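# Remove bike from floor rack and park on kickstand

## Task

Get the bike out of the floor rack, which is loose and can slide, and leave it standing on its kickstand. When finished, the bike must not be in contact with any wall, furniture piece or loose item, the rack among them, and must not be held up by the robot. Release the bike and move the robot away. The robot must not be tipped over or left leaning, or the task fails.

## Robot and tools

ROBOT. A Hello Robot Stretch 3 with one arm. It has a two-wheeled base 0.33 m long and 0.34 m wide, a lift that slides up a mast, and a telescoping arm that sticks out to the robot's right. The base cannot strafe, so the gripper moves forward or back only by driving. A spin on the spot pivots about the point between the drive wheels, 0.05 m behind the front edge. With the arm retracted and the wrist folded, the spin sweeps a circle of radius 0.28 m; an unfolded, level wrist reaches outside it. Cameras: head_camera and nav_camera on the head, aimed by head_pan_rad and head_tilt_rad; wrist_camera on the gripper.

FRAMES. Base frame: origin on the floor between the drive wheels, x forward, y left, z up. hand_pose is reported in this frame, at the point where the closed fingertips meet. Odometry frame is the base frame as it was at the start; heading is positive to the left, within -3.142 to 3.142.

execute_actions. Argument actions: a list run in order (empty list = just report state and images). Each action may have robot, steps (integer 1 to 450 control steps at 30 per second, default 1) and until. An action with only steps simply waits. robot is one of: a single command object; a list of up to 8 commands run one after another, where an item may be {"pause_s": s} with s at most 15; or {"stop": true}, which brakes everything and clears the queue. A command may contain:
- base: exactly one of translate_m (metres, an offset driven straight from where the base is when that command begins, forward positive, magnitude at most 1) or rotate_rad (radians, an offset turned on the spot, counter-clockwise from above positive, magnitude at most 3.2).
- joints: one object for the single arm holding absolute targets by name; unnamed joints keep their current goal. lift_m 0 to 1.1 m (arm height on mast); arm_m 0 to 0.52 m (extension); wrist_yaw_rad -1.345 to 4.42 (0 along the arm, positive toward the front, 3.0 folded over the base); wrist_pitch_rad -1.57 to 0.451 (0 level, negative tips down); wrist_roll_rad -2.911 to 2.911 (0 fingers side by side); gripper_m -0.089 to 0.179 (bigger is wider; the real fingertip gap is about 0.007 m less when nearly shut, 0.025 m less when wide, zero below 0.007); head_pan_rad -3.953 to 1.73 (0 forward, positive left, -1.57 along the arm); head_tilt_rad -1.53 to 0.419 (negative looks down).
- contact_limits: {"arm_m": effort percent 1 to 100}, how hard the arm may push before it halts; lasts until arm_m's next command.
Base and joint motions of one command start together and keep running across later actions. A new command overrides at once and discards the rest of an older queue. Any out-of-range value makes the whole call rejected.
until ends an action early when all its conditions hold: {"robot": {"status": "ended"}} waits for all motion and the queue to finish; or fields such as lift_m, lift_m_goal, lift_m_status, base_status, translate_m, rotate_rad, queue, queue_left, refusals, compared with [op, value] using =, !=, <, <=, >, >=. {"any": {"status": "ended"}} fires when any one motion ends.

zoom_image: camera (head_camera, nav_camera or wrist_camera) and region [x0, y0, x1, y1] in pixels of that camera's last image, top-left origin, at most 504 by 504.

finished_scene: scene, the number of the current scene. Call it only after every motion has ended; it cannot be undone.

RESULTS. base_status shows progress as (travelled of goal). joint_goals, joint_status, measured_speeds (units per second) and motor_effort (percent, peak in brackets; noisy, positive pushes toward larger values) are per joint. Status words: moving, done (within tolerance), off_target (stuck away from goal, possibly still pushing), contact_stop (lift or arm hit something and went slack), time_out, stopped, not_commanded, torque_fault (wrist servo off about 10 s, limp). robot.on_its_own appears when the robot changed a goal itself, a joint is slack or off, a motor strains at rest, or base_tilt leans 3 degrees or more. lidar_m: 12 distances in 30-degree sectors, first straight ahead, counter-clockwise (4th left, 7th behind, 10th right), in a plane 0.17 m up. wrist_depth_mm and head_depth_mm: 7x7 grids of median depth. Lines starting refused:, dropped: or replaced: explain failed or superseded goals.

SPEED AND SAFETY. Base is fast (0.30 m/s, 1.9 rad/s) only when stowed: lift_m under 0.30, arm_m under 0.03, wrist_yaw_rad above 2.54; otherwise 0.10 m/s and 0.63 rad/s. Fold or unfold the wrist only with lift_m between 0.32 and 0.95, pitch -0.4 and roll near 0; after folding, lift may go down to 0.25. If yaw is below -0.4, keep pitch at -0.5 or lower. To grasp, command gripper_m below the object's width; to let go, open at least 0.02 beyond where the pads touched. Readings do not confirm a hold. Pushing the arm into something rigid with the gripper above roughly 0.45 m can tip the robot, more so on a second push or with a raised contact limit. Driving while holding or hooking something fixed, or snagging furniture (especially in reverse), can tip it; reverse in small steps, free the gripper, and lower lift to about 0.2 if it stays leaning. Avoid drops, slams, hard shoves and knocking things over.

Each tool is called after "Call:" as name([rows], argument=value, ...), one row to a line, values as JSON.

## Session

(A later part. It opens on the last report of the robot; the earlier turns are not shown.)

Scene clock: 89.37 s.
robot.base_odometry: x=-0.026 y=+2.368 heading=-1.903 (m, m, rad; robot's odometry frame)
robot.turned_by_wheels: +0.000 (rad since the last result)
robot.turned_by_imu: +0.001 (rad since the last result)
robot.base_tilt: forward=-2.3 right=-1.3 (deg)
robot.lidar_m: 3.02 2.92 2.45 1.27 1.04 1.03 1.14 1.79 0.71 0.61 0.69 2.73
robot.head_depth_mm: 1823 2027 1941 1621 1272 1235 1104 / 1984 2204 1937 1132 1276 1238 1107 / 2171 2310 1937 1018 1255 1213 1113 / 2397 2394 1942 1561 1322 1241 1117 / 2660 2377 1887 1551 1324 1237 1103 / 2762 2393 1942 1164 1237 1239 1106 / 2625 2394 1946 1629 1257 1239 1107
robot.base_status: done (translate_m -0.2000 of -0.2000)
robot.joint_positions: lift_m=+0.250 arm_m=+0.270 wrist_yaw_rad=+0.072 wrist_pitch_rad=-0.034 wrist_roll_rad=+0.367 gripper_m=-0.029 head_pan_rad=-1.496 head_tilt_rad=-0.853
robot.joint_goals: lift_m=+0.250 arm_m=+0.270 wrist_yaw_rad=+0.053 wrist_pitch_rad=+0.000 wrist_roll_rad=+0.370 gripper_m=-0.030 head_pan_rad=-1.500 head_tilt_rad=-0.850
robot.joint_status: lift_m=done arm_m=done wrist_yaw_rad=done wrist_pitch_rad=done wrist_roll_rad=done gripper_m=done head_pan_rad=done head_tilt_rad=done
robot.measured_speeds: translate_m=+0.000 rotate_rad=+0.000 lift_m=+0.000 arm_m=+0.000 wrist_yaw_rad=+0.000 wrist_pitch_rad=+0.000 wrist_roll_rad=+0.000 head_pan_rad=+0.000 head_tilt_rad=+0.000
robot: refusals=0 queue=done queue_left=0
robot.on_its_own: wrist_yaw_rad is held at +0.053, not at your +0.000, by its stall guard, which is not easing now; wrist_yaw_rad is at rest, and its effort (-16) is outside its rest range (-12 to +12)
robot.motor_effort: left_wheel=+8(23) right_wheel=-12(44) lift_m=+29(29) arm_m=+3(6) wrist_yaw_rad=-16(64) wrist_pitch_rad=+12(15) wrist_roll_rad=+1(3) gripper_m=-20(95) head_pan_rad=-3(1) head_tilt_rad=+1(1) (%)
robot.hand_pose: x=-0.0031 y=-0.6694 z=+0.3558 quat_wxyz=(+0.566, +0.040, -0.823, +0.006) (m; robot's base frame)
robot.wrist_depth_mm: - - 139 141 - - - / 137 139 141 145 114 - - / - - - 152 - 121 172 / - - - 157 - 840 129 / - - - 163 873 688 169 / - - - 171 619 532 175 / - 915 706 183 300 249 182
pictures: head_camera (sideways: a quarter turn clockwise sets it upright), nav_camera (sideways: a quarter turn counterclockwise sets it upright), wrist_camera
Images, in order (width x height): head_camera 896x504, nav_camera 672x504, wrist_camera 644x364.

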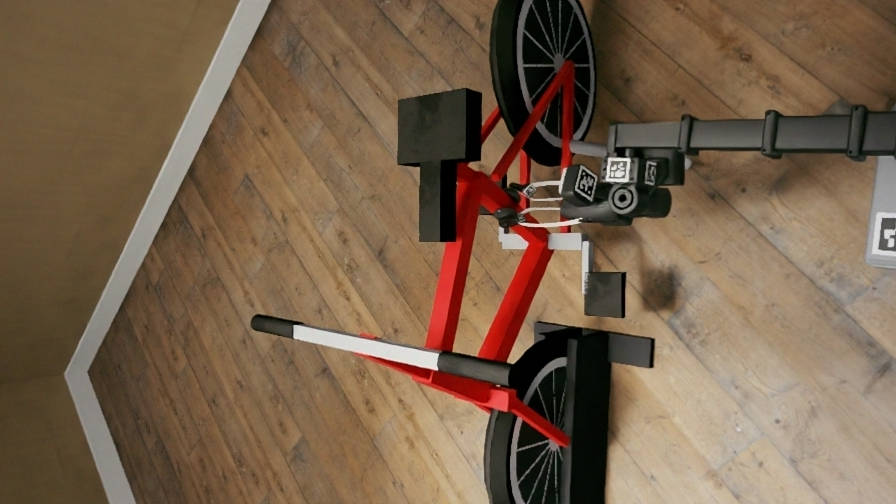

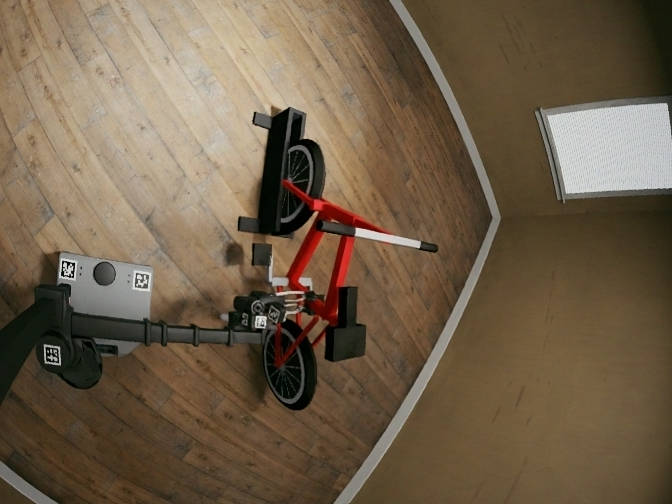

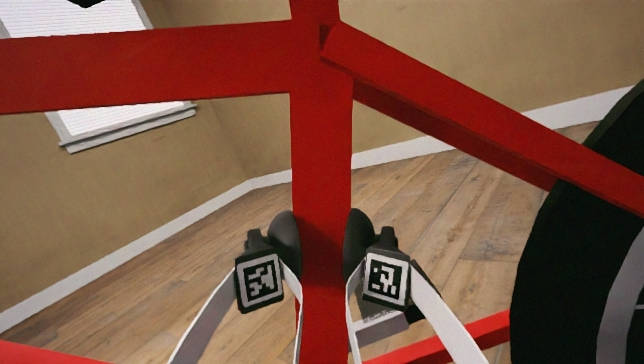

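Rolling out. Continue.

Call:
execute_actions([
  {"robot":{"base":{"translate_m":-0.25},"joints":{"arm_m":0.255,"head_pan_rad":-1.2}},"steps":350,"until":{"robot":{"status":"ended"}}},
])

Scene clock: 94.97 s.
robot.base_odometry: x=+0.055 y=+2.604 heading=-1.904 (m, m, rad; robot's odometry frame)
robot.turned_by_wheels: -0.001 (rad since the last result)
robot.turned_by_imu: -0.001 (rad since the last result)
robot.base_tilt: forward=-2.2 right=-1.4 (deg)
robot.lidar_m: 3.20 3.08 2.00 1.04 0.85 0.84 0.93 1.46 0.73 0.63 0.67 2.92
robot.head_depth_mm: 2095 2243 1939 988 1210 1236 1101 / 2387 2393 1938 1552 1217 1192 1124 / 2755 2394 1891 1555 1332 1236 1101 / 2860 2390 1927 1086 1349 1233 1104 / 2743 2389 1937 1626 1355 1236 1108 / 2636 2394 1942 1637 1371 1237 1105 / 2525 2395 1936 1630 1412 1239 1106
robot.base_status: done (translate_m -0.2500 of -0.2500)
robot.joint_positions: lift_m=+0.250 arm_m=+0.255 wrist_yaw_rad=+0.096 wrist_pitch_rad=-0.014 wrist_roll_rad=+0.367 gripper_m=-0.029 head_pan_rad=-1.207 head_tilt_rad=-0.853
robot.joint_goals: lift_m=+0.250 arm_m=+0.255 wrist_yaw_rad=+0.113 wrist_pitch_rad=+0.000 wrist_roll_rad=+0.370 gripper_m=-0.030 head_pan_rad=-1.200 head_tilt_rad=-0.850
robot.joint_status: lift_m=done arm_m=done wrist_yaw_rad=done wrist_pitch_rad=done wrist_roll_rad=done gripper_m=done head_pan_rad=done head_tilt_rad=done
robot.measured_speeds: translate_m=+0.000 rotate_rad=+0.000 lift_m=+0.000 arm_m=+0.000 wrist_yaw_rad=+0.000 wrist_pitch_rad=+0.000 wrist_roll_rad=+0.000 head_pan_rad=+0.000 head_tilt_rad=+0.000
robot: refusals=0 queue=done queue_left=0
robot.on_its_own: wrist_yaw_rad is held at +0.113, not at your +0.000, by its stall guard, which is not easing now; wrist_yaw_rad is at rest, and its effort (+14) is outside its rest range (-12 to +12)
robot.motor_effort: left_wheel=-5(20) right_wheel=+9(38) lift_m=+29(29) arm_m=-1(7) wrist_yaw_rad=+14(65) wrist_pitch_rad=+5(12) wrist_roll_rad=+1(1) gripper_m=-14(20) head_pan_rad=+5(34) head_tilt_rad=+1(0) (%)
robot.hand_pose: x=+0.0032 y=-0.6547 z=+0.3609 quat_wxyz=(+0.566, +0.044, -0.823, +0.021) (m; robot's base frame)
robot.wrist_depth_mm: - - - - - - 886 / 155 157 160 163 - - 931 / - - - 173 229 237 194 / - - - 182 - 246 166 / - - - - 890 694 195 / - - - 198 607 219 202 / - 956 768 208 286 229 211
pictures: head_camera (sideways: a quarter turn clockwise sets it upright), nav_camera (sideways: a quarter turn counterclockwise sets it upright), wrist_camera
Images, in order (width x height): head_camera 896x504, nav_camera 672x504, wrist_camera 644x364.

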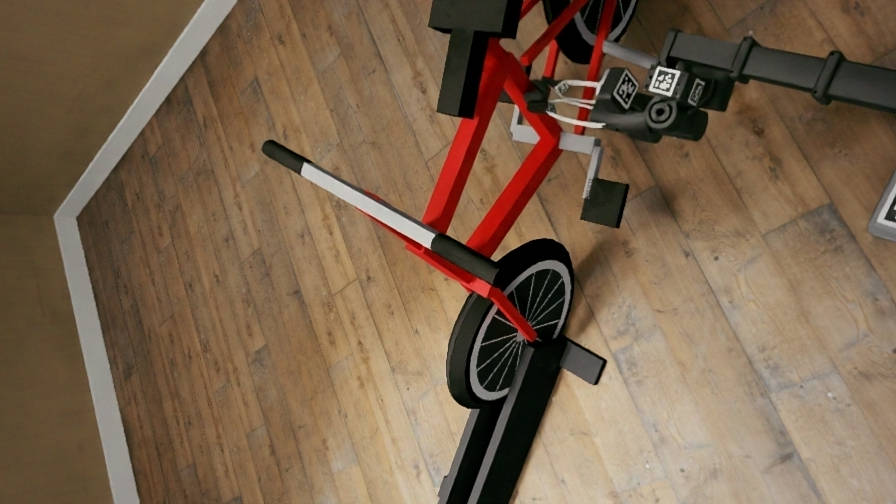

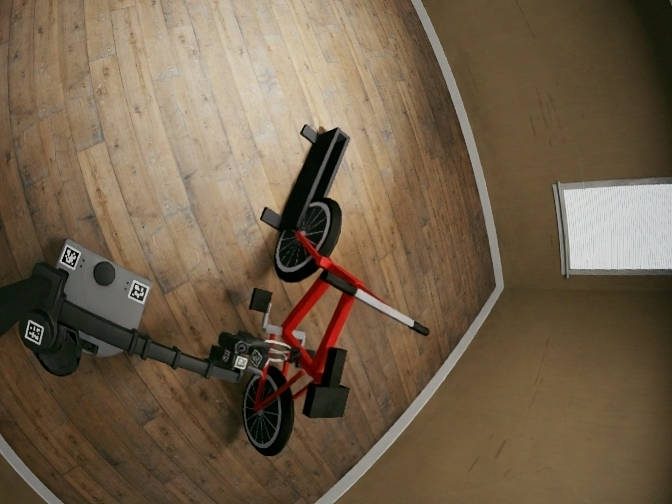

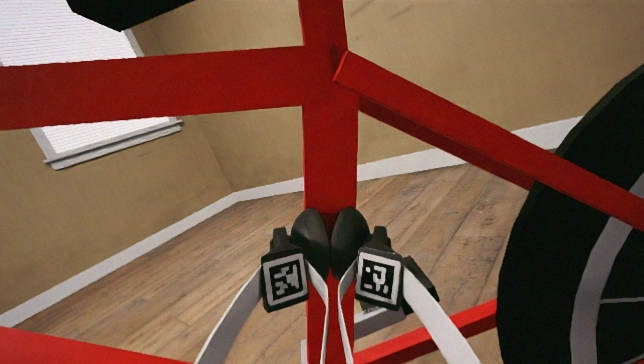

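Call:
execute_actions([
  {"robot":[{"joints":{"gripper_m":0.07,"wrist_yaw_rad":0.05}},{"joints":{"arm_m":0.315}},{"joints":{"gripper_m":-0.04}},{"joints":{"arm_m":0.295}}],"steps":350,"until":{"robot":{"status":"ended"}}},
])

Scene clock: 101.10 s.
robot.base_odometry: x=+0.055 y=+2.604 heading=-1.903 (m, m, rad; robot's odometry frame)
robot.turned_by_wheels: +0.000 (rad since the last result)
robot.turned_by_imu: +0.000 (rad since the last result)
robot.base_tilt: forward=-2.4 right=-1.3 (deg)
robot.lidar_m: 3.22 3.08 1.99 1.04 0.85 0.84 0.93 1.46 0.96 0.91 0.23 0.24
robot.head_depth_mm: 2093 2234 1939 1477 1405 1236 1101 / 2375 2394 1934 1474 1433 1217 1113 / 2739 2407 1942 1557 1372 1236 1106 / 2860 2400 1940 1394 1259 1174 1060 / 2778 2403 1937 1201 1380 1159 1061 / 2639 2400 1955 1634 1409 1237 1107 / 2533 2410 1950 1633 1408 1246 1112
robot.base_status: done (translate_m -0.2500 of -0.2500)
robot.joint_positions: lift_m=+0.250 arm_m=+0.295 wrist_yaw_rad=+0.049 wrist_pitch_rad=-0.015 wrist_roll_rad=+0.367 gripper_m=-0.039 head_pan_rad=-1.206 head_tilt_rad=-0.851
robot.joint_goals: lift_m=+0.250 arm_m=+0.295 wrist_yaw_rad=+0.050 wrist_pitch_rad=+0.000 wrist_roll_rad=+0.370 gripper_m=-0.040 head_pan_rad=-1.200 head_tilt_rad=-0.850
robot.joint_status: lift_m=done arm_m=done wrist_yaw_rad=done wrist_pitch_rad=done wrist_roll_rad=done gripper_m=done head_pan_rad=done head_tilt_rad=done
robot.measured_speeds: translate_m=+0.000 rotate_rad=+0.000 lift_m=+0.000 arm_m=+0.000 wrist_yaw_rad=+0.000 wrist_pitch_rad=+0.000 wrist_roll_rad=+0.000 head_pan_rad=+0.000 head_tilt_rad=+0.000
robot: refusals=0 queue=done queue_left=0
robot.motor_effort: left_wheel=+1(7) right_wheel=+0(27) lift_m=+29(29) arm_m=-5(14) wrist_yaw_rad=+1(20) wrist_pitch_rad=+5(6) wrist_roll_rad=+1(1) gripper_m=-13(88) head_pan_rad=+3(4) head_tilt_rad=+0(0) (%)
robot.hand_pose: x=-0.0089 y=-0.6959 z=+0.3608 quat_wxyz=(+0.566, +0.025, -0.824, +0.008) (m; robot's base frame)
robot.wrist_depth_mm: - - - - - - 866 / - - - - - - 894 / - - - - - - 950 / - - - - - 968 745 / - - - - 499 406 587 / - - 407 - 585 558 499 / - 969 494 443 480 482 420
pictures: head_camera (sideways: a quarter turn clockwise sets it upright), nav_camera (sideways: a quarter turn counterclockwise sets it upright), wrist_camera
Images, in order (width x height): head_camera 896x504, nav_camera 672x504, wrist_camera 644x364.

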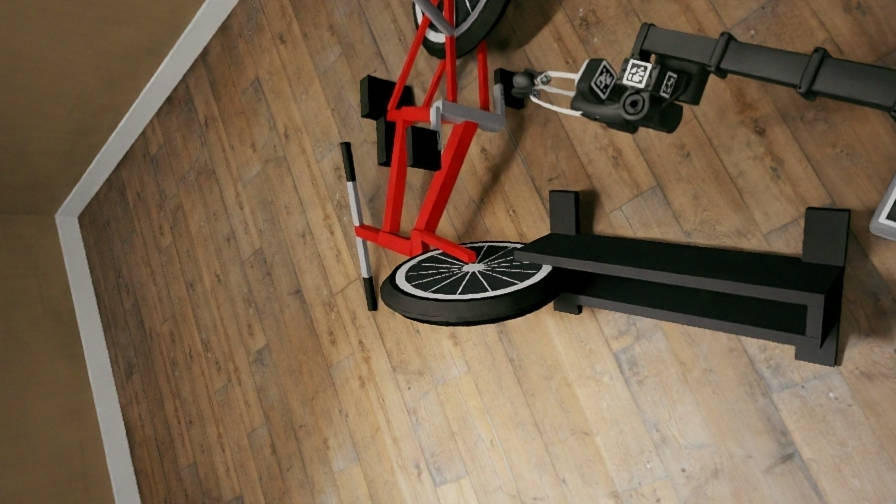

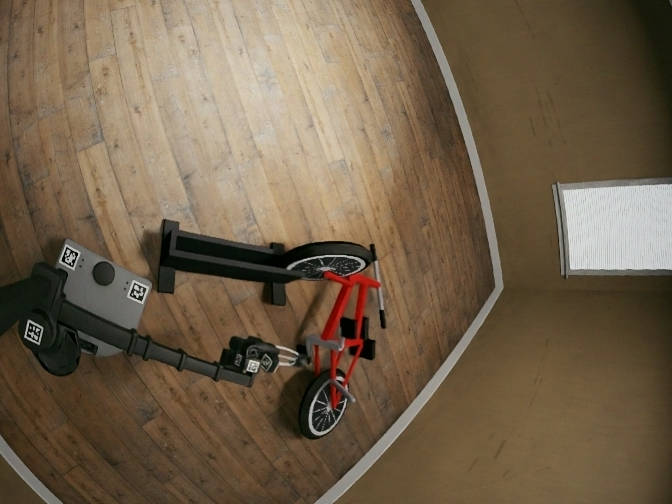

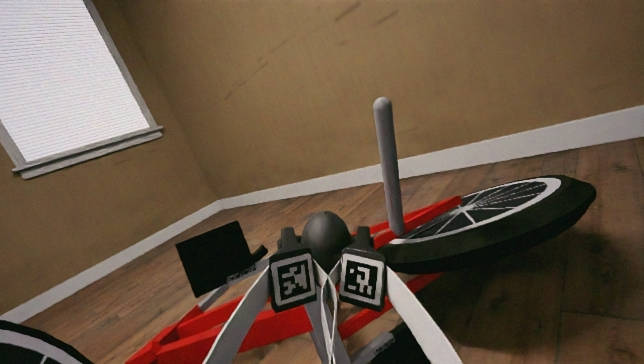

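Call:
execute_actions([
  {"robot":[{"joints":{"arm_m":0.1,"wrist_yaw_rad":0,"wrist_roll_rad":0,"wrist_pitch_rad":-0.9,"gripper_m":0}},{"joints":{"lift_m":0.16}},{"base":{"translate_m":0.5}}],"steps":450,"until":{"robot":{"status":"ended"}}},
])

Scene clock: 111.80 s.
robot.base_odometry: x=-0.108 y=+2.132 heading=-1.904 (m, m, rad; robot's odometry frame)
robot.turned_by_wheels: -0.001 (rad since the last result)
robot.turned_by_imu: -0.001 (rad since the last result)
robot.base_tilt: forward=-2.5 right=-1.2 (deg)
robot.lidar_m: 2.80 2.76 2.74 1.51 1.24 1.22 1.35 2.04 0.88 0.17 0.18 2.54
robot.head_depth_mm: 2488 2376 1932 1563 1402 1234 1106 / 2741 2394 1936 1227 1199 1198 - / 2665 2400 1941 1624 1377 1104 998 / 2539 2409 1925 1626 1400 1235 1076 / 2408 2386 1947 1618 1412 1242 1104 / 2301 2405 1934 1633 1401 1238 1105 / 2187 2359 1949 1636 1406 1243 1105
robot.base_status: done (translate_m +0.5000 of +0.5000)
robot.joint_positions: lift_m=+0.160 arm_m=+0.100 wrist_yaw_rad=-0.200 wrist_pitch_rad=-0.918 wrist_roll_rad=-0.008 gripper_m=+0.000 head_pan_rad=-1.206 head_tilt_rad=-0.851
robot.joint_goals: lift_m=+0.160 arm_m=+0.100 wrist_yaw_rad=-0.172 wrist_pitch_rad=-0.900 wrist_roll_rad=+0.000 gripper_m=+0.000 head_pan_rad=-1.200 head_tilt_rad=-0.850
robot.joint_status: lift_m=done arm_m=done wrist_yaw_rad=done wrist_pitch_rad=done wrist_roll_rad=done gripper_m=done head_pan_rad=done head_tilt_rad=done
robot.measured_speeds: translate_m=+0.000 rotate_rad=+0.000 lift_m=+0.000 arm_m=+0.000 wrist_yaw_rad=+0.000 wrist_pitch_rad=+0.000 wrist_roll_rad=+0.000 head_pan_rad=+0.000 head_tilt_rad=+0.000
robot: refusals=0 queue=done queue_left=0
robot.on_its_own: wrist_yaw_rad is held at -0.172, not at your +0.000, by its stall guard, which is still easing; right_wheel is at rest, and its effort (+28) is outside its rest range (-18 to +18)
robot.motor_effort: left_wheel=-13(19) right_wheel=+28(50) lift_m=+28(30) arm_m=+4(5) wrist_yaw_rad=+24(39) wrist_pitch_rad=+6(11) wrist_roll_rad=+3(4) gripper_m=-7(75) head_pan_rad=+4(3) head_tilt_rad=+0(0) (%)
robot.hand_pose: x=-0.0487 y=-0.3785 z=+0.0807 quat_wxyz=(+0.602, +0.250, -0.659, -0.374) (m; robot's base frame)
robot.wrist_depth_mm: - 87 172 362 358 360 360 / - 81 148 321 325 328 327 / - 75 130 298 296 292 297 / - 71 116 270 270 272 271 / - 68 105 184 249 250 250 / - 64 92 - 234 232 233 / - 60 82 162 217 217 217
pictures: head_camera (sideways: a quarter turn clockwise sets it upright), nav_camera (sideways: a quarter turn counterclockwise sets it upright), wrist_camera
Images, in order (width x height): head_camera 896x504, nav_camera 672x504, wrist_camera 644x364.

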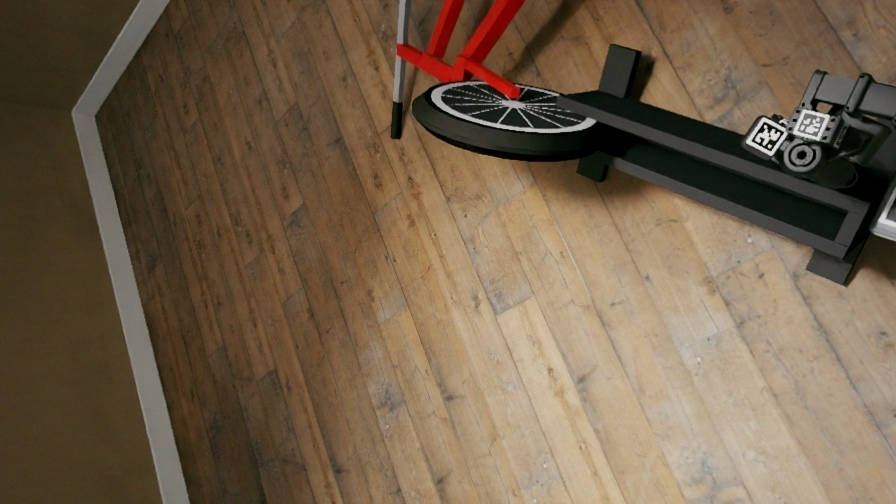

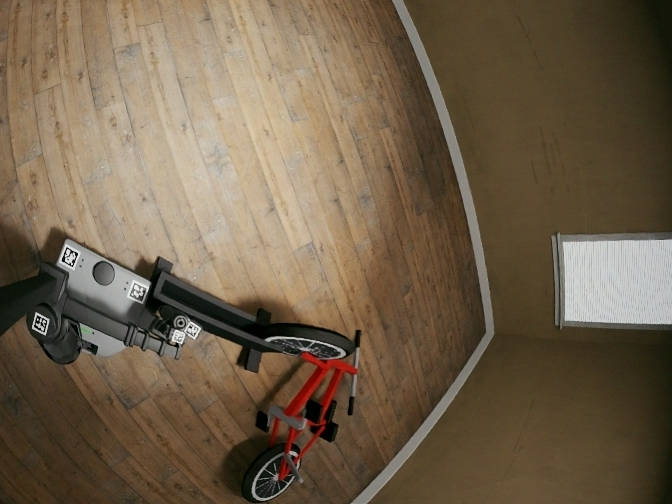

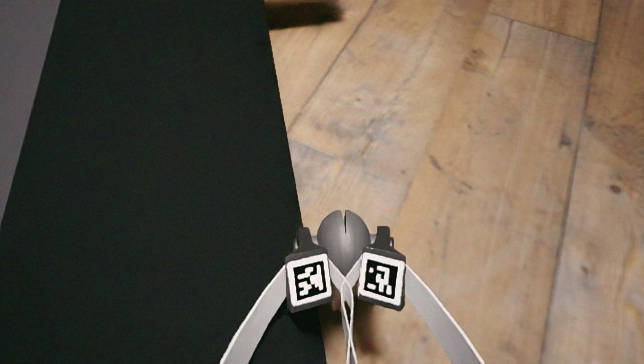

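Call:
execute_actions([
  {"robot":[{"base":{"translate_m":-0.38}},{"base":{"rotate_rad":1.57},"joints":{"lift_m":0.33,"wrist_yaw_rad":0,"wrist_pitch_rad":-1.5,"arm_m":0.2,"head_pan_rad":-1.57,"head_tilt_rad":-1.2}},{"base":{"translate_m":-0.2}}],"steps":450,"until":{"robot":{"status":"ended"}}},
])

Scene clock: 123.67 s.
robot.base_odometry: x=-0.173 y=+2.556 heading=-0.334 (m, m, rad; robot's odometry frame)
robot.turned_by_wheels: +1.571 (rad since the last result)
robot.turned_by_imu: +1.574 (rad since the last result)
robot.base_tilt: forward=-2.4 right=-1.3 (deg)
robot.lidar_m: 1.32 1.07 1.06 1.16 1.64 0.59 0.60 0.53 0.39 0.37 3.16 2.63
robot.head_depth_mm: 1687 1551 1430 1192 1232 1176 - / 1705 1553 1442 1177 1242 - - / 1696 1548 1431 1188 1253 - - / 1692 1557 1438 1316 1250 - 1088 / 1692 1559 1439 1332 1247 1169 1099 / 1703 1562 1440 1333 1250 1171 1098 / 1701 1565 1443 1339 1247 1170 1104
robot.base_status: done (translate_m -0.2000 of -0.2000)
robot.joint_positions: lift_m=+0.330 arm_m=+0.200 wrist_yaw_rad=-0.002 wrist_pitch_rad=-1.494 wrist_roll_rad=-0.007 gripper_m=+0.000 head_pan_rad=-1.563 head_tilt_rad=-1.185
robot.joint_goals: lift_m=+0.330 arm_m=+0.200 wrist_yaw_rad=+0.000 wrist_pitch_rad=-1.500 wrist_roll_rad=+0.000 gripper_m=+0.000 head_pan_rad=-1.570 head_tilt_rad=-1.200
robot.joint_status: lift_m=done arm_m=done wrist_yaw_rad=done wrist_pitch_rad=done wrist_roll_rad=done gripper_m=done head_pan_rad=done head_tilt_rad=done
robot.measured_speeds: translate_m=+0.000 rotate_rad=+0.000 lift_m=+0.000 arm_m=+0.000 wrist_yaw_rad=+0.000 wrist_pitch_rad=+0.000 wrist_roll_rad=+0.000 head_pan_rad=+0.000 head_tilt_rad=+0.000
robot: refusals=0 queue=done queue_left=0
robot.motor_effort: left_wheel=-3(17) right_wheel=+4(27) lift_m=+33(34) arm_m=+5(4) wrist_yaw_rad=+1(25) wrist_pitch_rad=-2(7) wrist_roll_rad=+3(3) gripper_m=-2(7) head_pan_rad=-4(37) head_tilt_rad=-5(18) (%)
robot.hand_pose: x=-0.0216 y=-0.3401 z=+0.2113 quat_wxyz=(+0.520, +0.482, -0.517, -0.480) (m; robot's base frame)
robot.wrist_depth_mm: 344 350 344 183 183 184 185 / 356 356 222 228 230 236 240 / 363 361 175 172 173 173 174 / 370 369 371 262 272 290 307 / 381 380 379 302 381 384 386 / 390 384 390 - 393 394 392 / 389 399 398 - - 400 395
pictures: head_camera (sideways: a quarter turn clockwise sets it upright), nav_camera (sideways: a quarter turn counterclockwise sets it upright), wrist_camera
Images, in order (width x height): head_camera 896x504, nav_camera 672x504, wrist_camera 644x364.

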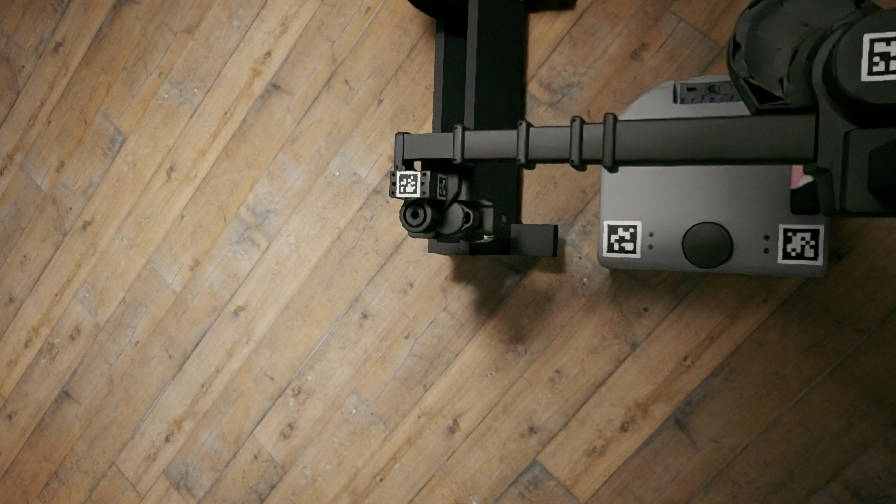

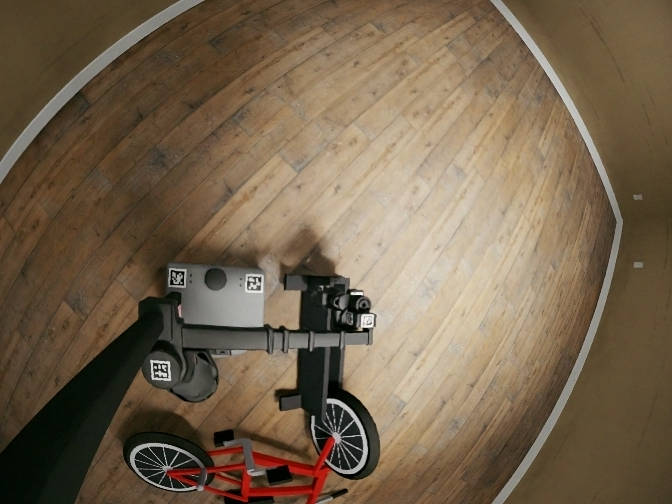

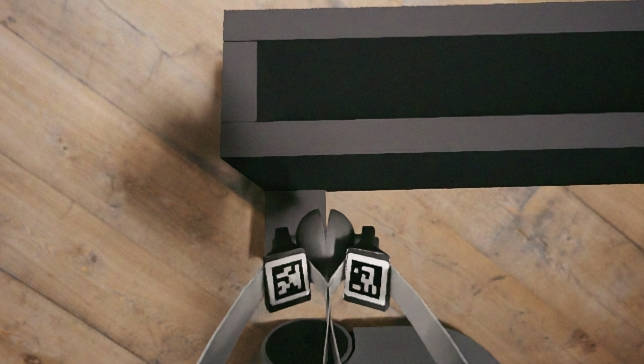

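Call:
execute_actions([
  {"robot":[{"joints":{"lift_m":0.35,"wrist_roll_rad":1.57,"gripper_m":0.045,"arm_m":0.247}},{"joints":{"lift_m":0.29}}],"steps":450,"until":{"robot":{"status":"ended"}}},
])

Scene clock: 126.57 s.
robot.base_odometry: x=-0.173 y=+2.556 heading=-0.334 (m, m, rad; robot's odometry frame)
robot.turned_by_wheels: +0.000 (rad since the last result)
robot.turned_by_imu: +0.000 (rad since the last result)
robot.base_tilt: forward=-2.5 right=-1.4 (deg)
robot.lidar_m: 1.32 1.07 1.06 1.16 1.64 0.59 0.60 0.53 0.39 0.37 3.16 2.63
robot.head_depth_mm: 1682 1550 1429 1193 1227 1181 - / 1696 1551 1432 1177 1243 - - / 1689 1553 1435 1147 1251 - - / 1702 1555 1433 1329 1246 - 1089 / 1704 1565 1439 1331 1246 1172 1101 / 1696 1564 1438 1339 1248 1169 1100 / 1702 1564 1439 1334 1250 1175 1104
robot.base_status: done (translate_m -0.2000 of -0.2000)
robot.joint_positions: lift_m=+0.290 arm_m=+0.247 wrist_yaw_rad=-0.002 wrist_pitch_rad=-1.488 wrist_roll_rad=+1.562 gripper_m=+0.045 head_pan_rad=-1.563 head_tilt_rad=-1.185
robot.joint_goals: lift_m=+0.290 arm_m=+0.247 wrist_yaw_rad=+0.000 wrist_pitch_rad=-1.500 wrist_roll_rad=+1.570 gripper_m=+0.045 head_pan_rad=-1.570 head_tilt_rad=-1.200
robot.joint_status: lift_m=done arm_m=done wrist_yaw_rad=done wrist_pitch_rad=done wrist_roll_rad=done gripper_m=done head_pan_rad=done head_tilt_rad=done
robot.measured_speeds: translate_m=+0.000 rotate_rad=+0.000 lift_m=+0.000 arm_m=+0.000 wrist_yaw_rad=+0.000 wrist_pitch_rad=+0.000 wrist_roll_rad=+0.000 head_pan_rad=+0.000 head_tilt_rad=+0.000
robot: refusals=0 queue=done queue_left=0
robot.motor_effort: left_wheel=-3(3) right_wheel=+3(4) lift_m=+27(34) arm_m=+4(6) wrist_yaw_rad=+2(3) wrist_pitch_rad=-5(5) wrist_roll_rad=+3(2) gripper_m=-1(81) head_pan_rad=-3(4) head_tilt_rad=-5(5) (%)
robot.hand_pose: x=-0.0215 y=-0.3884 z=+0.1715 quat_wxyz=(+0.003, +0.002, -0.735, -0.678) (m; robot's base frame)
robot.wrist_depth_mm: 321 147 182 126 301 295 - / 333 324 184 129 309 306 - / 340 332 185 132 322 314 - / 352 343 186 136 326 319 - / 359 356 175 140 254 329 - / 370 363 167 144 351 341 338 / 381 376 162 157 356 352 346
pictures: head_camera (sideways: a quarter turn clockwise sets it upright), nav_camera (sideways: a quarter turn counterclockwise sets it upright), wrist_camera
Images, in order (width x height): head_camera 896x504, nav_camera 672x504, wrist_camera 644x364.

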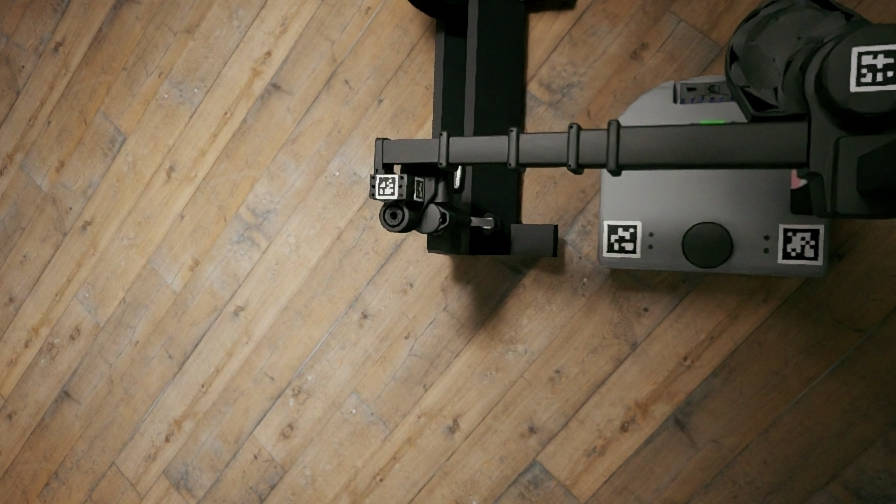

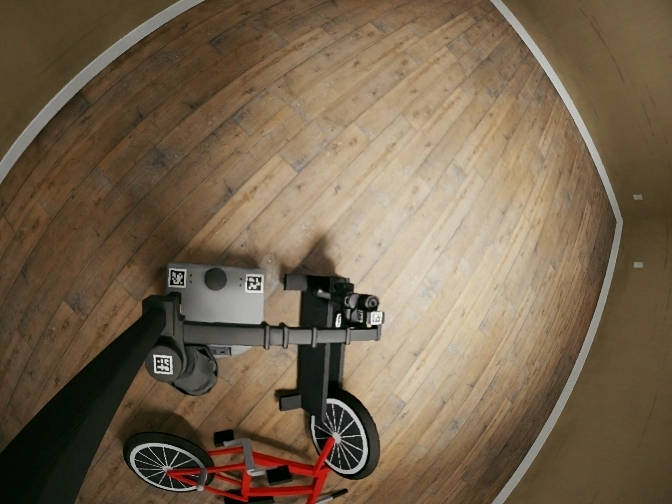

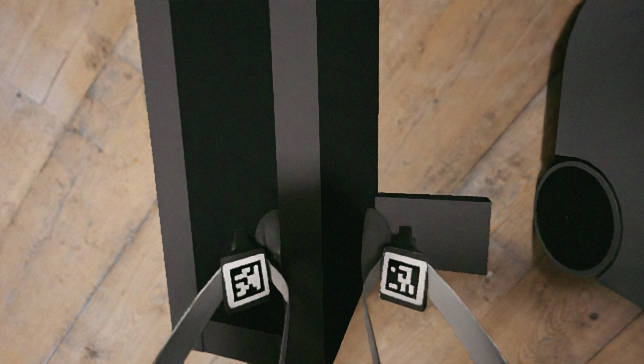

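Call:
execute_actions([
  {"robot":[{"joints":{"lift_m":0.275,"arm_m":0.24}},{"joints":{"gripper_m":-0.03}},{"base":{"translate_m":0.6}},{"joints":{"arm_m":0.5}},{"joints":{"gripper_m":0.05}},{"joints":{"lift_m":0.4,"head_pan_rad":-2.5,"head_tilt_rad":-0.8}}],"steps":450,"until":{"robot":{"status":"ended"}}},
  {"steps":250,"until":{"robot":{"status":"ended"}}},
])

Scene clock: 141.73 s.
robot.base_odometry: x=+0.394 y=+2.359 heading=-0.333 (m, m, rad; robot's odometry frame)
robot.turned_by_wheels: +0.000 (rad since the last result)
robot.turned_by_imu: -0.529 (rad since the last result)
robot.base_tilt: forward=-2.4 right=-1.4 (deg)
robot.lidar_m: 2.22 1.13 0.92 0.91 1.00 1.54 0.64 0.64 0.63 0.56 3.14 2.68
robot.head_depth_mm: 2070 2303 2063 1705 1263 1234 1155 / 2265 2436 2068 1696 1252 1256 1132 / 2468 2585 2063 1590 1384 1255 1134 / 2741 2636 2054 1633 1413 1260 1150 / 2998 2641 2055 1586 1415 1262 1080 / 2837 2637 2066 1261 1257 1266 1107 / 2651 2639 2060 1658 1231 1136 1099
robot.base_status: done (translate_m +0.6000 of +0.6000)
robot.joint_positions: lift_m=+0.400 arm_m=+0.500 wrist_yaw_rad=+0.000 wrist_pitch_rad=-1.500 wrist_roll_rad=+1.569 gripper_m=+0.050 head_pan_rad=-2.493 head_tilt_rad=-0.804
robot.joint_goals: lift_m=+0.400 arm_m=+0.500 wrist_yaw_rad=+0.000 wrist_pitch_rad=-1.500 wrist_roll_rad=+1.570 gripper_m=+0.050 head_pan_rad=-2.500 head_tilt_rad=-0.800
robot.joint_status: lift_m=done arm_m=done wrist_yaw_rad=done wrist_pitch_rad=done wrist_roll_rad=done gripper_m=done head_pan_rad=done head_tilt_rad=done
robot.measured_speeds: translate_m=+0.000 rotate_rad=+0.000 lift_m=+0.000 arm_m=+0.000 wrist_yaw_rad=+0.000 wrist_pitch_rad=+0.000 wrist_roll_rad=+0.000 head_pan_rad=+0.000 head_tilt_rad=+0.000
robot: refusals=0 queue=done queue_left=0
robot.motor_effort: left_wheel=+1(21) right_wheel=+0(47) lift_m=+33(37) arm_m=+5(15) wrist_yaw_rad=+0(19) wrist_pitch_rad=+0(21) wrist_roll_rad=+0(17) gripper_m=+0(97) head_pan_rad=-4(52) head_tilt_rad=+0(18) (%)
robot.hand_pose: x=-0.0215 y=-0.6383 z=+0.2813 quat_wxyz=(+0.001, +0.000, -0.731, -0.682) (m; robot's base frame)
robot.wrist_depth_mm: 417 417 281 296 401 398 392 / 428 430 424 274 413 409 402 / 437 434 435 281 421 419 413 / 468 451 439 289 421 424 434 / 477 468 447 299 373 438 437 / 489 485 466 312 - 459 446 / 505 492 489 478 472 477 470
pictures: head_camera (sideways: a quarter turn clockwise sets it upright), nav_camera (sideways: a quarter turn counterclockwise sets it upright), wrist_camera
Images, in order (width x height): head_camera 896x504, nav_camera 672x504, wrist_camera 644x364.

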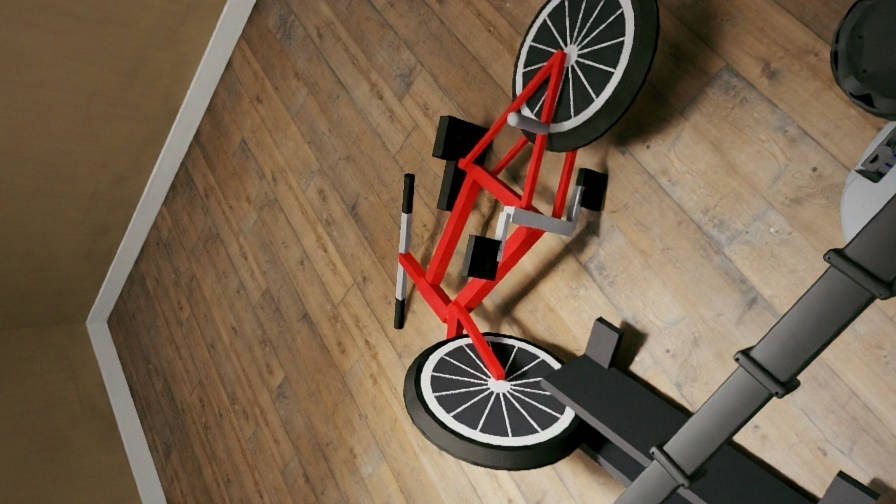

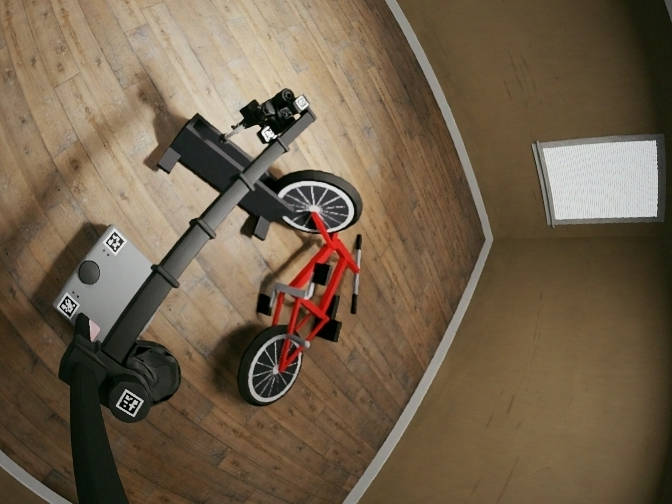

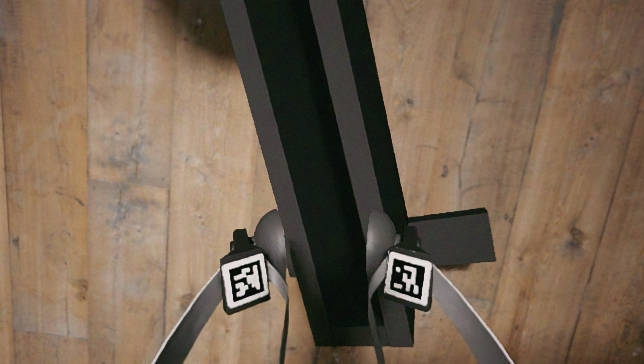

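Call:
execute_actions([
  {"robot":[{"base":{"rotate_rad":0.45},"joints":{"lift_m":0.5,"arm_m":0.1,"wrist_roll_rad":0,"wrist_pitch_rad":-0.9,"gripper_m":0.09,"head_pan_rad":-1.57,"head_tilt_rad":-0.9}},{"base":{"translate_m":-0.2}},{"base":{"rotate_rad":-1.57}},{"base":{"translate_m":0.05},"joints":{"arm_m":0.48}}],"steps":450,"until":{"robot":{"status":"ended"}}},
])

Scene clock: 156.73 s.
robot.base_odometry: x=+0.201 y=+2.287 heading=-1.453 (m, m, rad; robot's odometry frame)
robot.turned_by_wheels: -1.120 (rad since the last result)
robot.turned_by_imu: -1.124 (rad since the last result)
robot.base_tilt: forward=-2.5 right=-1.2 (deg)
robot.lidar_m: 0.47 2.84 2.79 1.38 1.08 1.06 1.13 1.66 0.46 0.49 0.54 0.47
robot.head_depth_mm: 1811 2059 1850 1577 1226 1199 1096 / 1926 2126 1853 1584 1210 - - / 2077 2203 1899 1478 1222 1221 1120 / 2221 2242 1863 1483 1256 1225 1115 / 2397 2240 1861 1519 1326 1219 1100 / 2572 2241 1847 1584 1332 1209 1103 / 2704 2262 1859 1593 1111 1091 1084
robot.base_status: done (translate_m +0.0500 of +0.0500)
robot.joint_positions: lift_m=+0.500 arm_m=+0.480 wrist_yaw_rad=+0.000 wrist_pitch_rad=-0.912 wrist_roll_rad=+0.006 gripper_m=+0.090 head_pan_rad=-1.577 head_tilt_rad=-0.889
robot.joint_goals: lift_m=+0.500 arm_m=+0.480 wrist_yaw_rad=+0.000 wrist_pitch_rad=-0.900 wrist_roll_rad=+0.000 gripper_m=+0.090 head_pan_rad=-1.570 head_tilt_rad=-0.900
robot.joint_status: lift_m=done arm_m=done wrist_yaw_rad=done wrist_pitch_rad=done wrist_roll_rad=done gripper_m=done head_pan_rad=done head_tilt_rad=done
robot.measured_speeds: translate_m=+0.000 rotate_rad=+0.000 lift_m=+0.000 arm_m=+0.000 wrist_yaw_rad=+0.000 wrist_pitch_rad=+0.000 wrist_roll_rad=+0.000 head_pan_rad=+0.000 head_tilt_rad=+0.000
robot: refusals=0 queue=done queue_left=0
robot.motor_effort: left_wheel=+4(8) right_wheel=-3(11) lift_m=+33(33) arm_m=+5(4) wrist_yaw_rad=+0(0) wrist_pitch_rad=+4(5) wrist_roll_rad=-2(2) gripper_m=+0(80) head_pan_rad=+4(53) head_tilt_rad=-4(12) (%)
robot.hand_pose: x=-0.0216 y=-0.7623 z=+0.4212 quat_wxyz=(+0.633, +0.311, -0.636, -0.313) (m; robot's base frame)
robot.wrist_depth_mm: 870 864 868 868 853 826 842 / 783 764 752 785 770 779 772 / 704 713 702 703 687 698 690 / 653 623 639 638 639 648 639 / 602 479 491 509 595 590 583 / 405 552 549 477 548 554 544 / 364 499 515 515 397 399 420
pictures: head_camera (sideways: a quarter turn clockwise sets it upright), nav_camera (sideways: a quarter turn counterclockwise sets it upright), wrist_camera
Images, in order (width x height): head_camera 896x504, nav_camera 672x504, wrist_camera 644x364.

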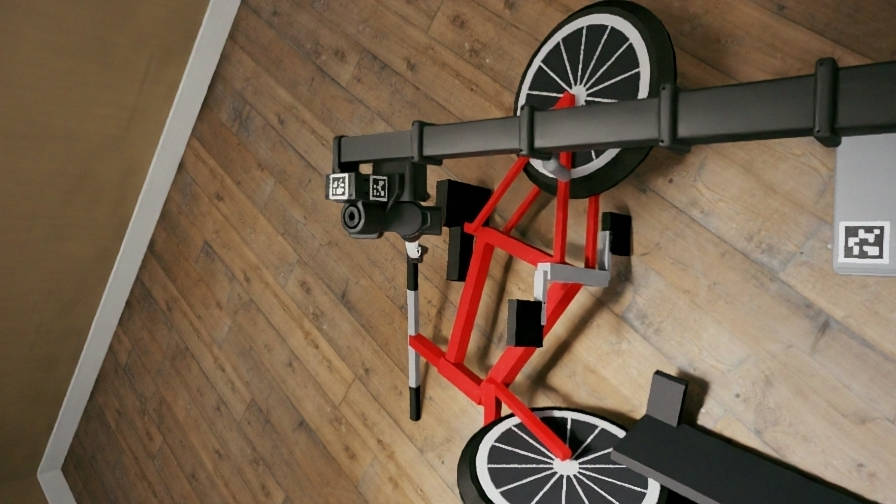

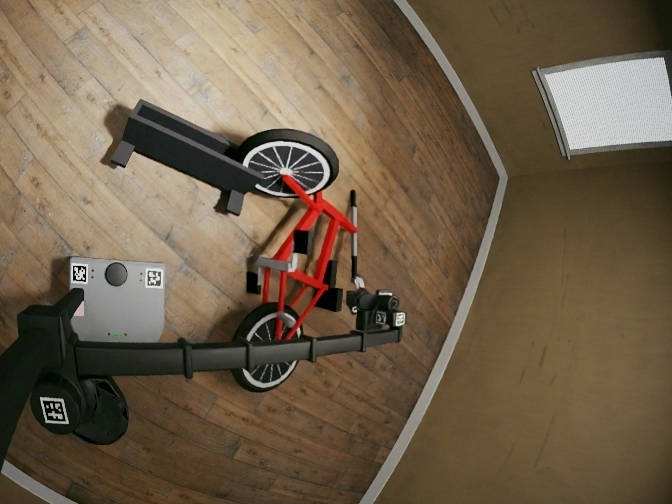

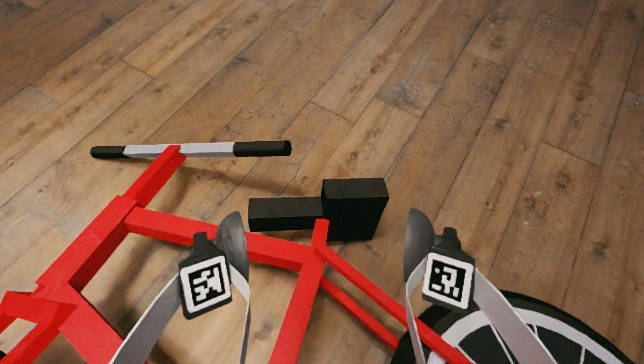

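Call:
execute_actions([
  {"robot":[{"base":{"translate_m":0.055},"joints":{"lift_m":0.33,"arm_m":0.5,"wrist_pitch_rad":-1.0,"gripper_m":0.075}},{"joints":{"lift_m":0.27}}],"steps":450,"until":{"robot":{"status":"ended"}}},
])

Scene clock: 160.47 s.
robot.base_odometry: x=+0.207 y=+2.232 heading=-1.453 (m, m, rad; robot's odometry frame)
robot.turned_by_wheels: +0.000 (rad since the last result)
robot.turned_by_imu: +0.000 (rad since the last result)
robot.base_tilt: forward=-2.4 right=-1.3 (deg)
robot.lidar_m: 0.41 2.81 2.76 1.44 1.12 1.10 1.18 1.73 0.49 0.55 0.48 0.41
robot.head_depth_mm: 1843 2065 1859 1576 1221 1182 1097 / 1957 2155 1856 1582 1198 1201 1114 / 2099 2248 1853 1643 1305 1219 1123 / 2263 2248 1869 1513 1257 1224 1110 / 2432 2247 1871 1522 1353 1223 1098 / 2604 2262 1849 1579 1215 1182 1100 / 2707 2253 1859 1590 1042 1057 1033
robot.base_status: done (translate_m +0.0550 of +0.0550)
robot.joint_positions: lift_m=+0.270 arm_m=+0.500 wrist_yaw_rad=+0.000 wrist_pitch_rad=-1.004 wrist_roll_rad=+0.006 gripper_m=+0.075 head_pan_rad=-1.577 head_tilt_rad=-0.889
robot.joint_goals: lift_m=+0.270 arm_m=+0.500 wrist_yaw_rad=+0.000 wrist_pitch_rad=-1.000 wrist_roll_rad=+0.000 gripper_m=+0.075 head_pan_rad=-1.570 head_tilt_rad=-0.900
robot.joint_status: lift_m=done arm_m=done wrist_yaw_rad=done wrist_pitch_rad=done wrist_roll_rad=done gripper_m=done head_pan_rad=done head_tilt_rad=done
robot.measured_speeds: translate_m=+0.000 rotate_rad=+0.000 lift_m=+0.000 arm_m=+0.000 wrist_yaw_rad=+0.000 wrist_pitch_rad=+0.000 wrist_roll_rad=+0.000 head_pan_rad=+0.000 head_tilt_rad=+0.000
robot: refusals=0 queue=done queue_left=0
robot.motor_effort: left_wheel=+3(8) right_wheel=-4(6) lift_m=+27(33) arm_m=+5(5) wrist_yaw_rad=+0(0) wrist_pitch_rad=+1(4) wrist_roll_rad=-2(2) gripper_m=+0(60) head_pan_rad=+5(4) head_tilt_rad=-4(4) (%)
robot.hand_pose: x=-0.0216 y=-0.7619 z=+0.1798 quat_wxyz=(+0.618, +0.339, -0.621, -0.341) (m; robot's base frame)
robot.wrist_depth_mm: 409 339 449 457 454 456 455 / 285 422 426 422 260 407 418 / 253 249 254 283 295 385 389 / 371 370 361 242 231 370 368 / 345 343 352 340 336 198 346 / 325 328 321 317 317 322 173 / 311 309 308 178 311 297 187
pictures: head_camera (sideways: a quarter turn clockwise sets it upright), nav_camera (sideways: a quarter turn counterclockwise sets it upright), wrist_camera
Images, in order (width x height): head_camera 896x504, nav_camera 672x504, wrist_camera 644x364.

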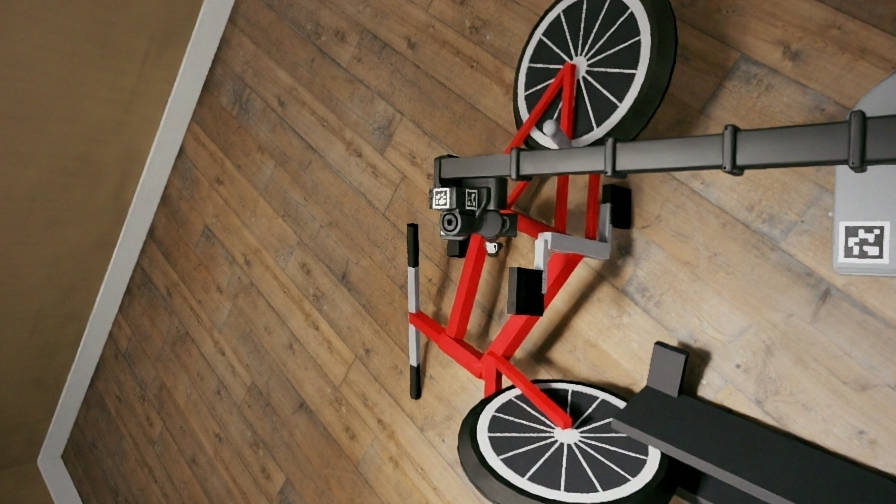

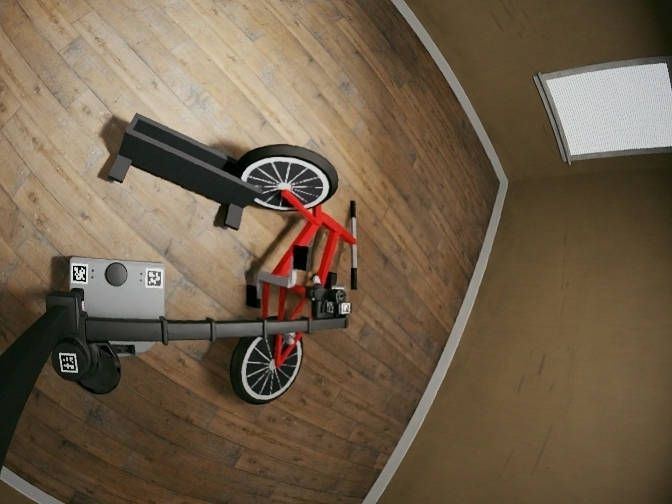

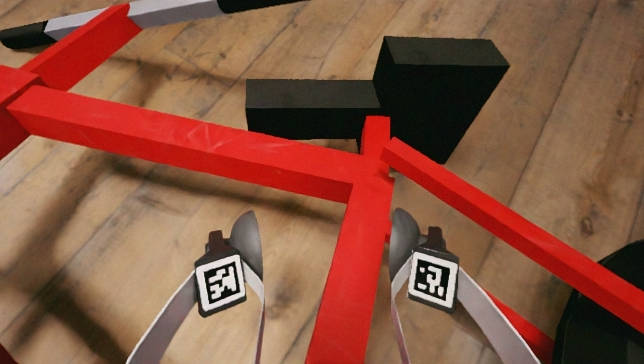

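Call:
execute_actions([
  {"robot":[{"base":{"translate_m":-0.012},"joints":{"lift_m":0.215,"arm_m":0.49,"wrist_roll_rad":0.25}},{"joints":{"gripper_m":-0.04}},{"joints":{"lift_m":0.3,"arm_m":0.465}}],"steps":450,"until":{"robot":{"status":"ended"}}},
])

Scene clock: 164.83 s.
robot.base_odometry: x=+0.206 y=+2.244 heading=-1.453 (m, m, rad; robot's odometry frame)
robot.turned_by_wheels: +0.000 (rad since the last result)
robot.turned_by_imu: +0.000 (rad since the last result)
robot.base_tilt: forward=-2.5 right=-1.2 (deg)
robot.lidar_m: 0.43 2.81 2.77 1.43 1.11 1.10 1.18 1.72 0.48 0.53 0.50 0.43
robot.head_depth_mm: 1834 2066 1855 1578 1225 1181 1097 / 1960 2131 1848 1582 1183 1201 1116 / 2085 2229 1855 1643 1381 1220 1113 / 2258 2240 1849 1551 1243 1222 1120 / 2454 2238 1855 1521 1323 1218 1099 / 2612 2253 1856 1590 1234 1187 1098 / 2718 2249 1859 1586 1059 1063 1053
robot.base_status: done (translate_m -0.0120 of -0.0120)
robot.joint_positions: lift_m=+0.300 arm_m=+0.465 wrist_yaw_rad=-0.002 wrist_pitch_rad=-1.003 wrist_roll_rad=+0.250 gripper_m=-0.036 head_pan_rad=-1.577 head_tilt_rad=-0.889
robot.joint_goals: lift_m=+0.300 arm_m=+0.465 wrist_yaw_rad=+0.000 wrist_pitch_rad=-1.000 wrist_roll_rad=+0.250 gripper_m=-0.037 head_pan_rad=-1.570 head_tilt_rad=-0.900
robot.joint_status: lift_m=done arm_m=done wrist_yaw_rad=done wrist_pitch_rad=done wrist_roll_rad=done gripper_m=done head_pan_rad=done head_tilt_rad=done
robot.measured_speeds: translate_m=+0.000 rotate_rad=+0.000 lift_m=+0.000 arm_m=+0.000 wrist_yaw_rad=+0.000 wrist_pitch_rad=+0.000 wrist_roll_rad=+0.000 head_pan_rad=+0.000 head_tilt_rad=+0.000
robot: refusals=0 queue=done queue_left=0
robot.motor_effort: left_wheel=+3(19) right_wheel=-2(32) lift_m=+33(54) arm_m=-5(13) wrist_yaw_rad=+3(14) wrist_pitch_rad=+1(6) wrist_roll_rad=+0(1) gripper_m=-12(100) head_pan_rad=+5(4) head_tilt_rad=-3(3) (%)
robot.hand_pose: x=-0.0219 y=-0.7278 z=+0.2096 quat_wxyz=(+0.538, +0.294, -0.692, -0.381) (m; robot's base frame)
robot.wrist_depth_mm: 567 536 496 490 456 445 426 / 538 482 472 323 332 412 399 / 340 461 323 315 370 391 376 / 298 301 301 281 374 218 234 / 420 404 392 376 357 280 197 / 399 383 370 - 346 328 191 / 367 363 350 263 326 317 177
pictures: head_camera (sideways: a quarter turn clockwise sets it upright), nav_camera (sideways: a quarter turn counterclockwise sets it upright), wrist_camera
Images, in order (width x height): head_camera 896x504, nav_camera 672x504, wrist_camera 644x364.

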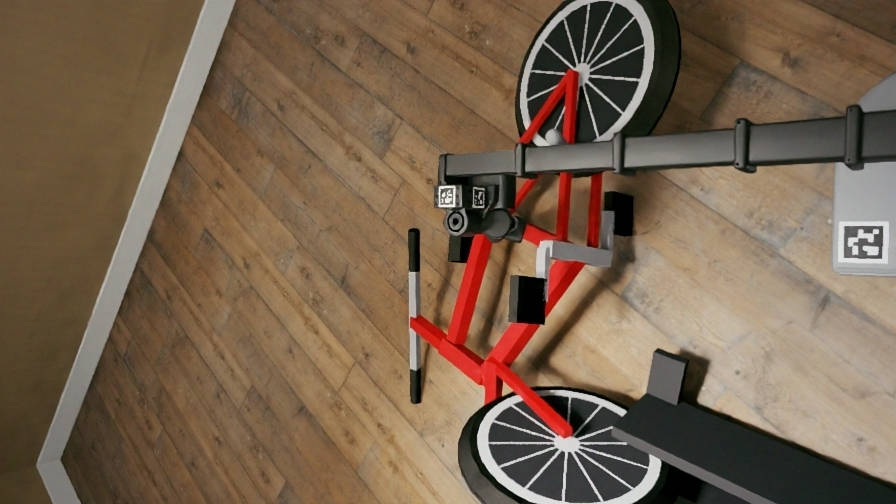

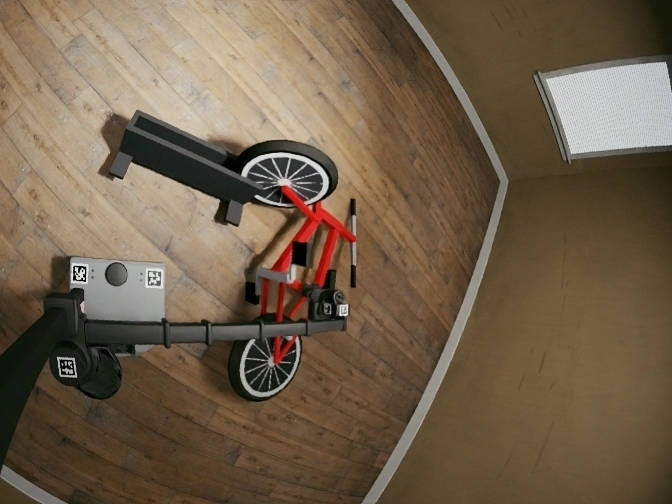

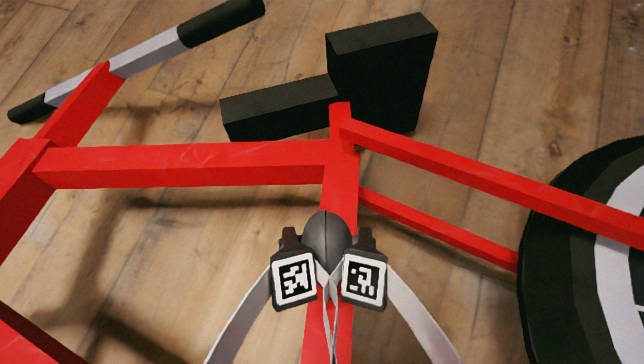

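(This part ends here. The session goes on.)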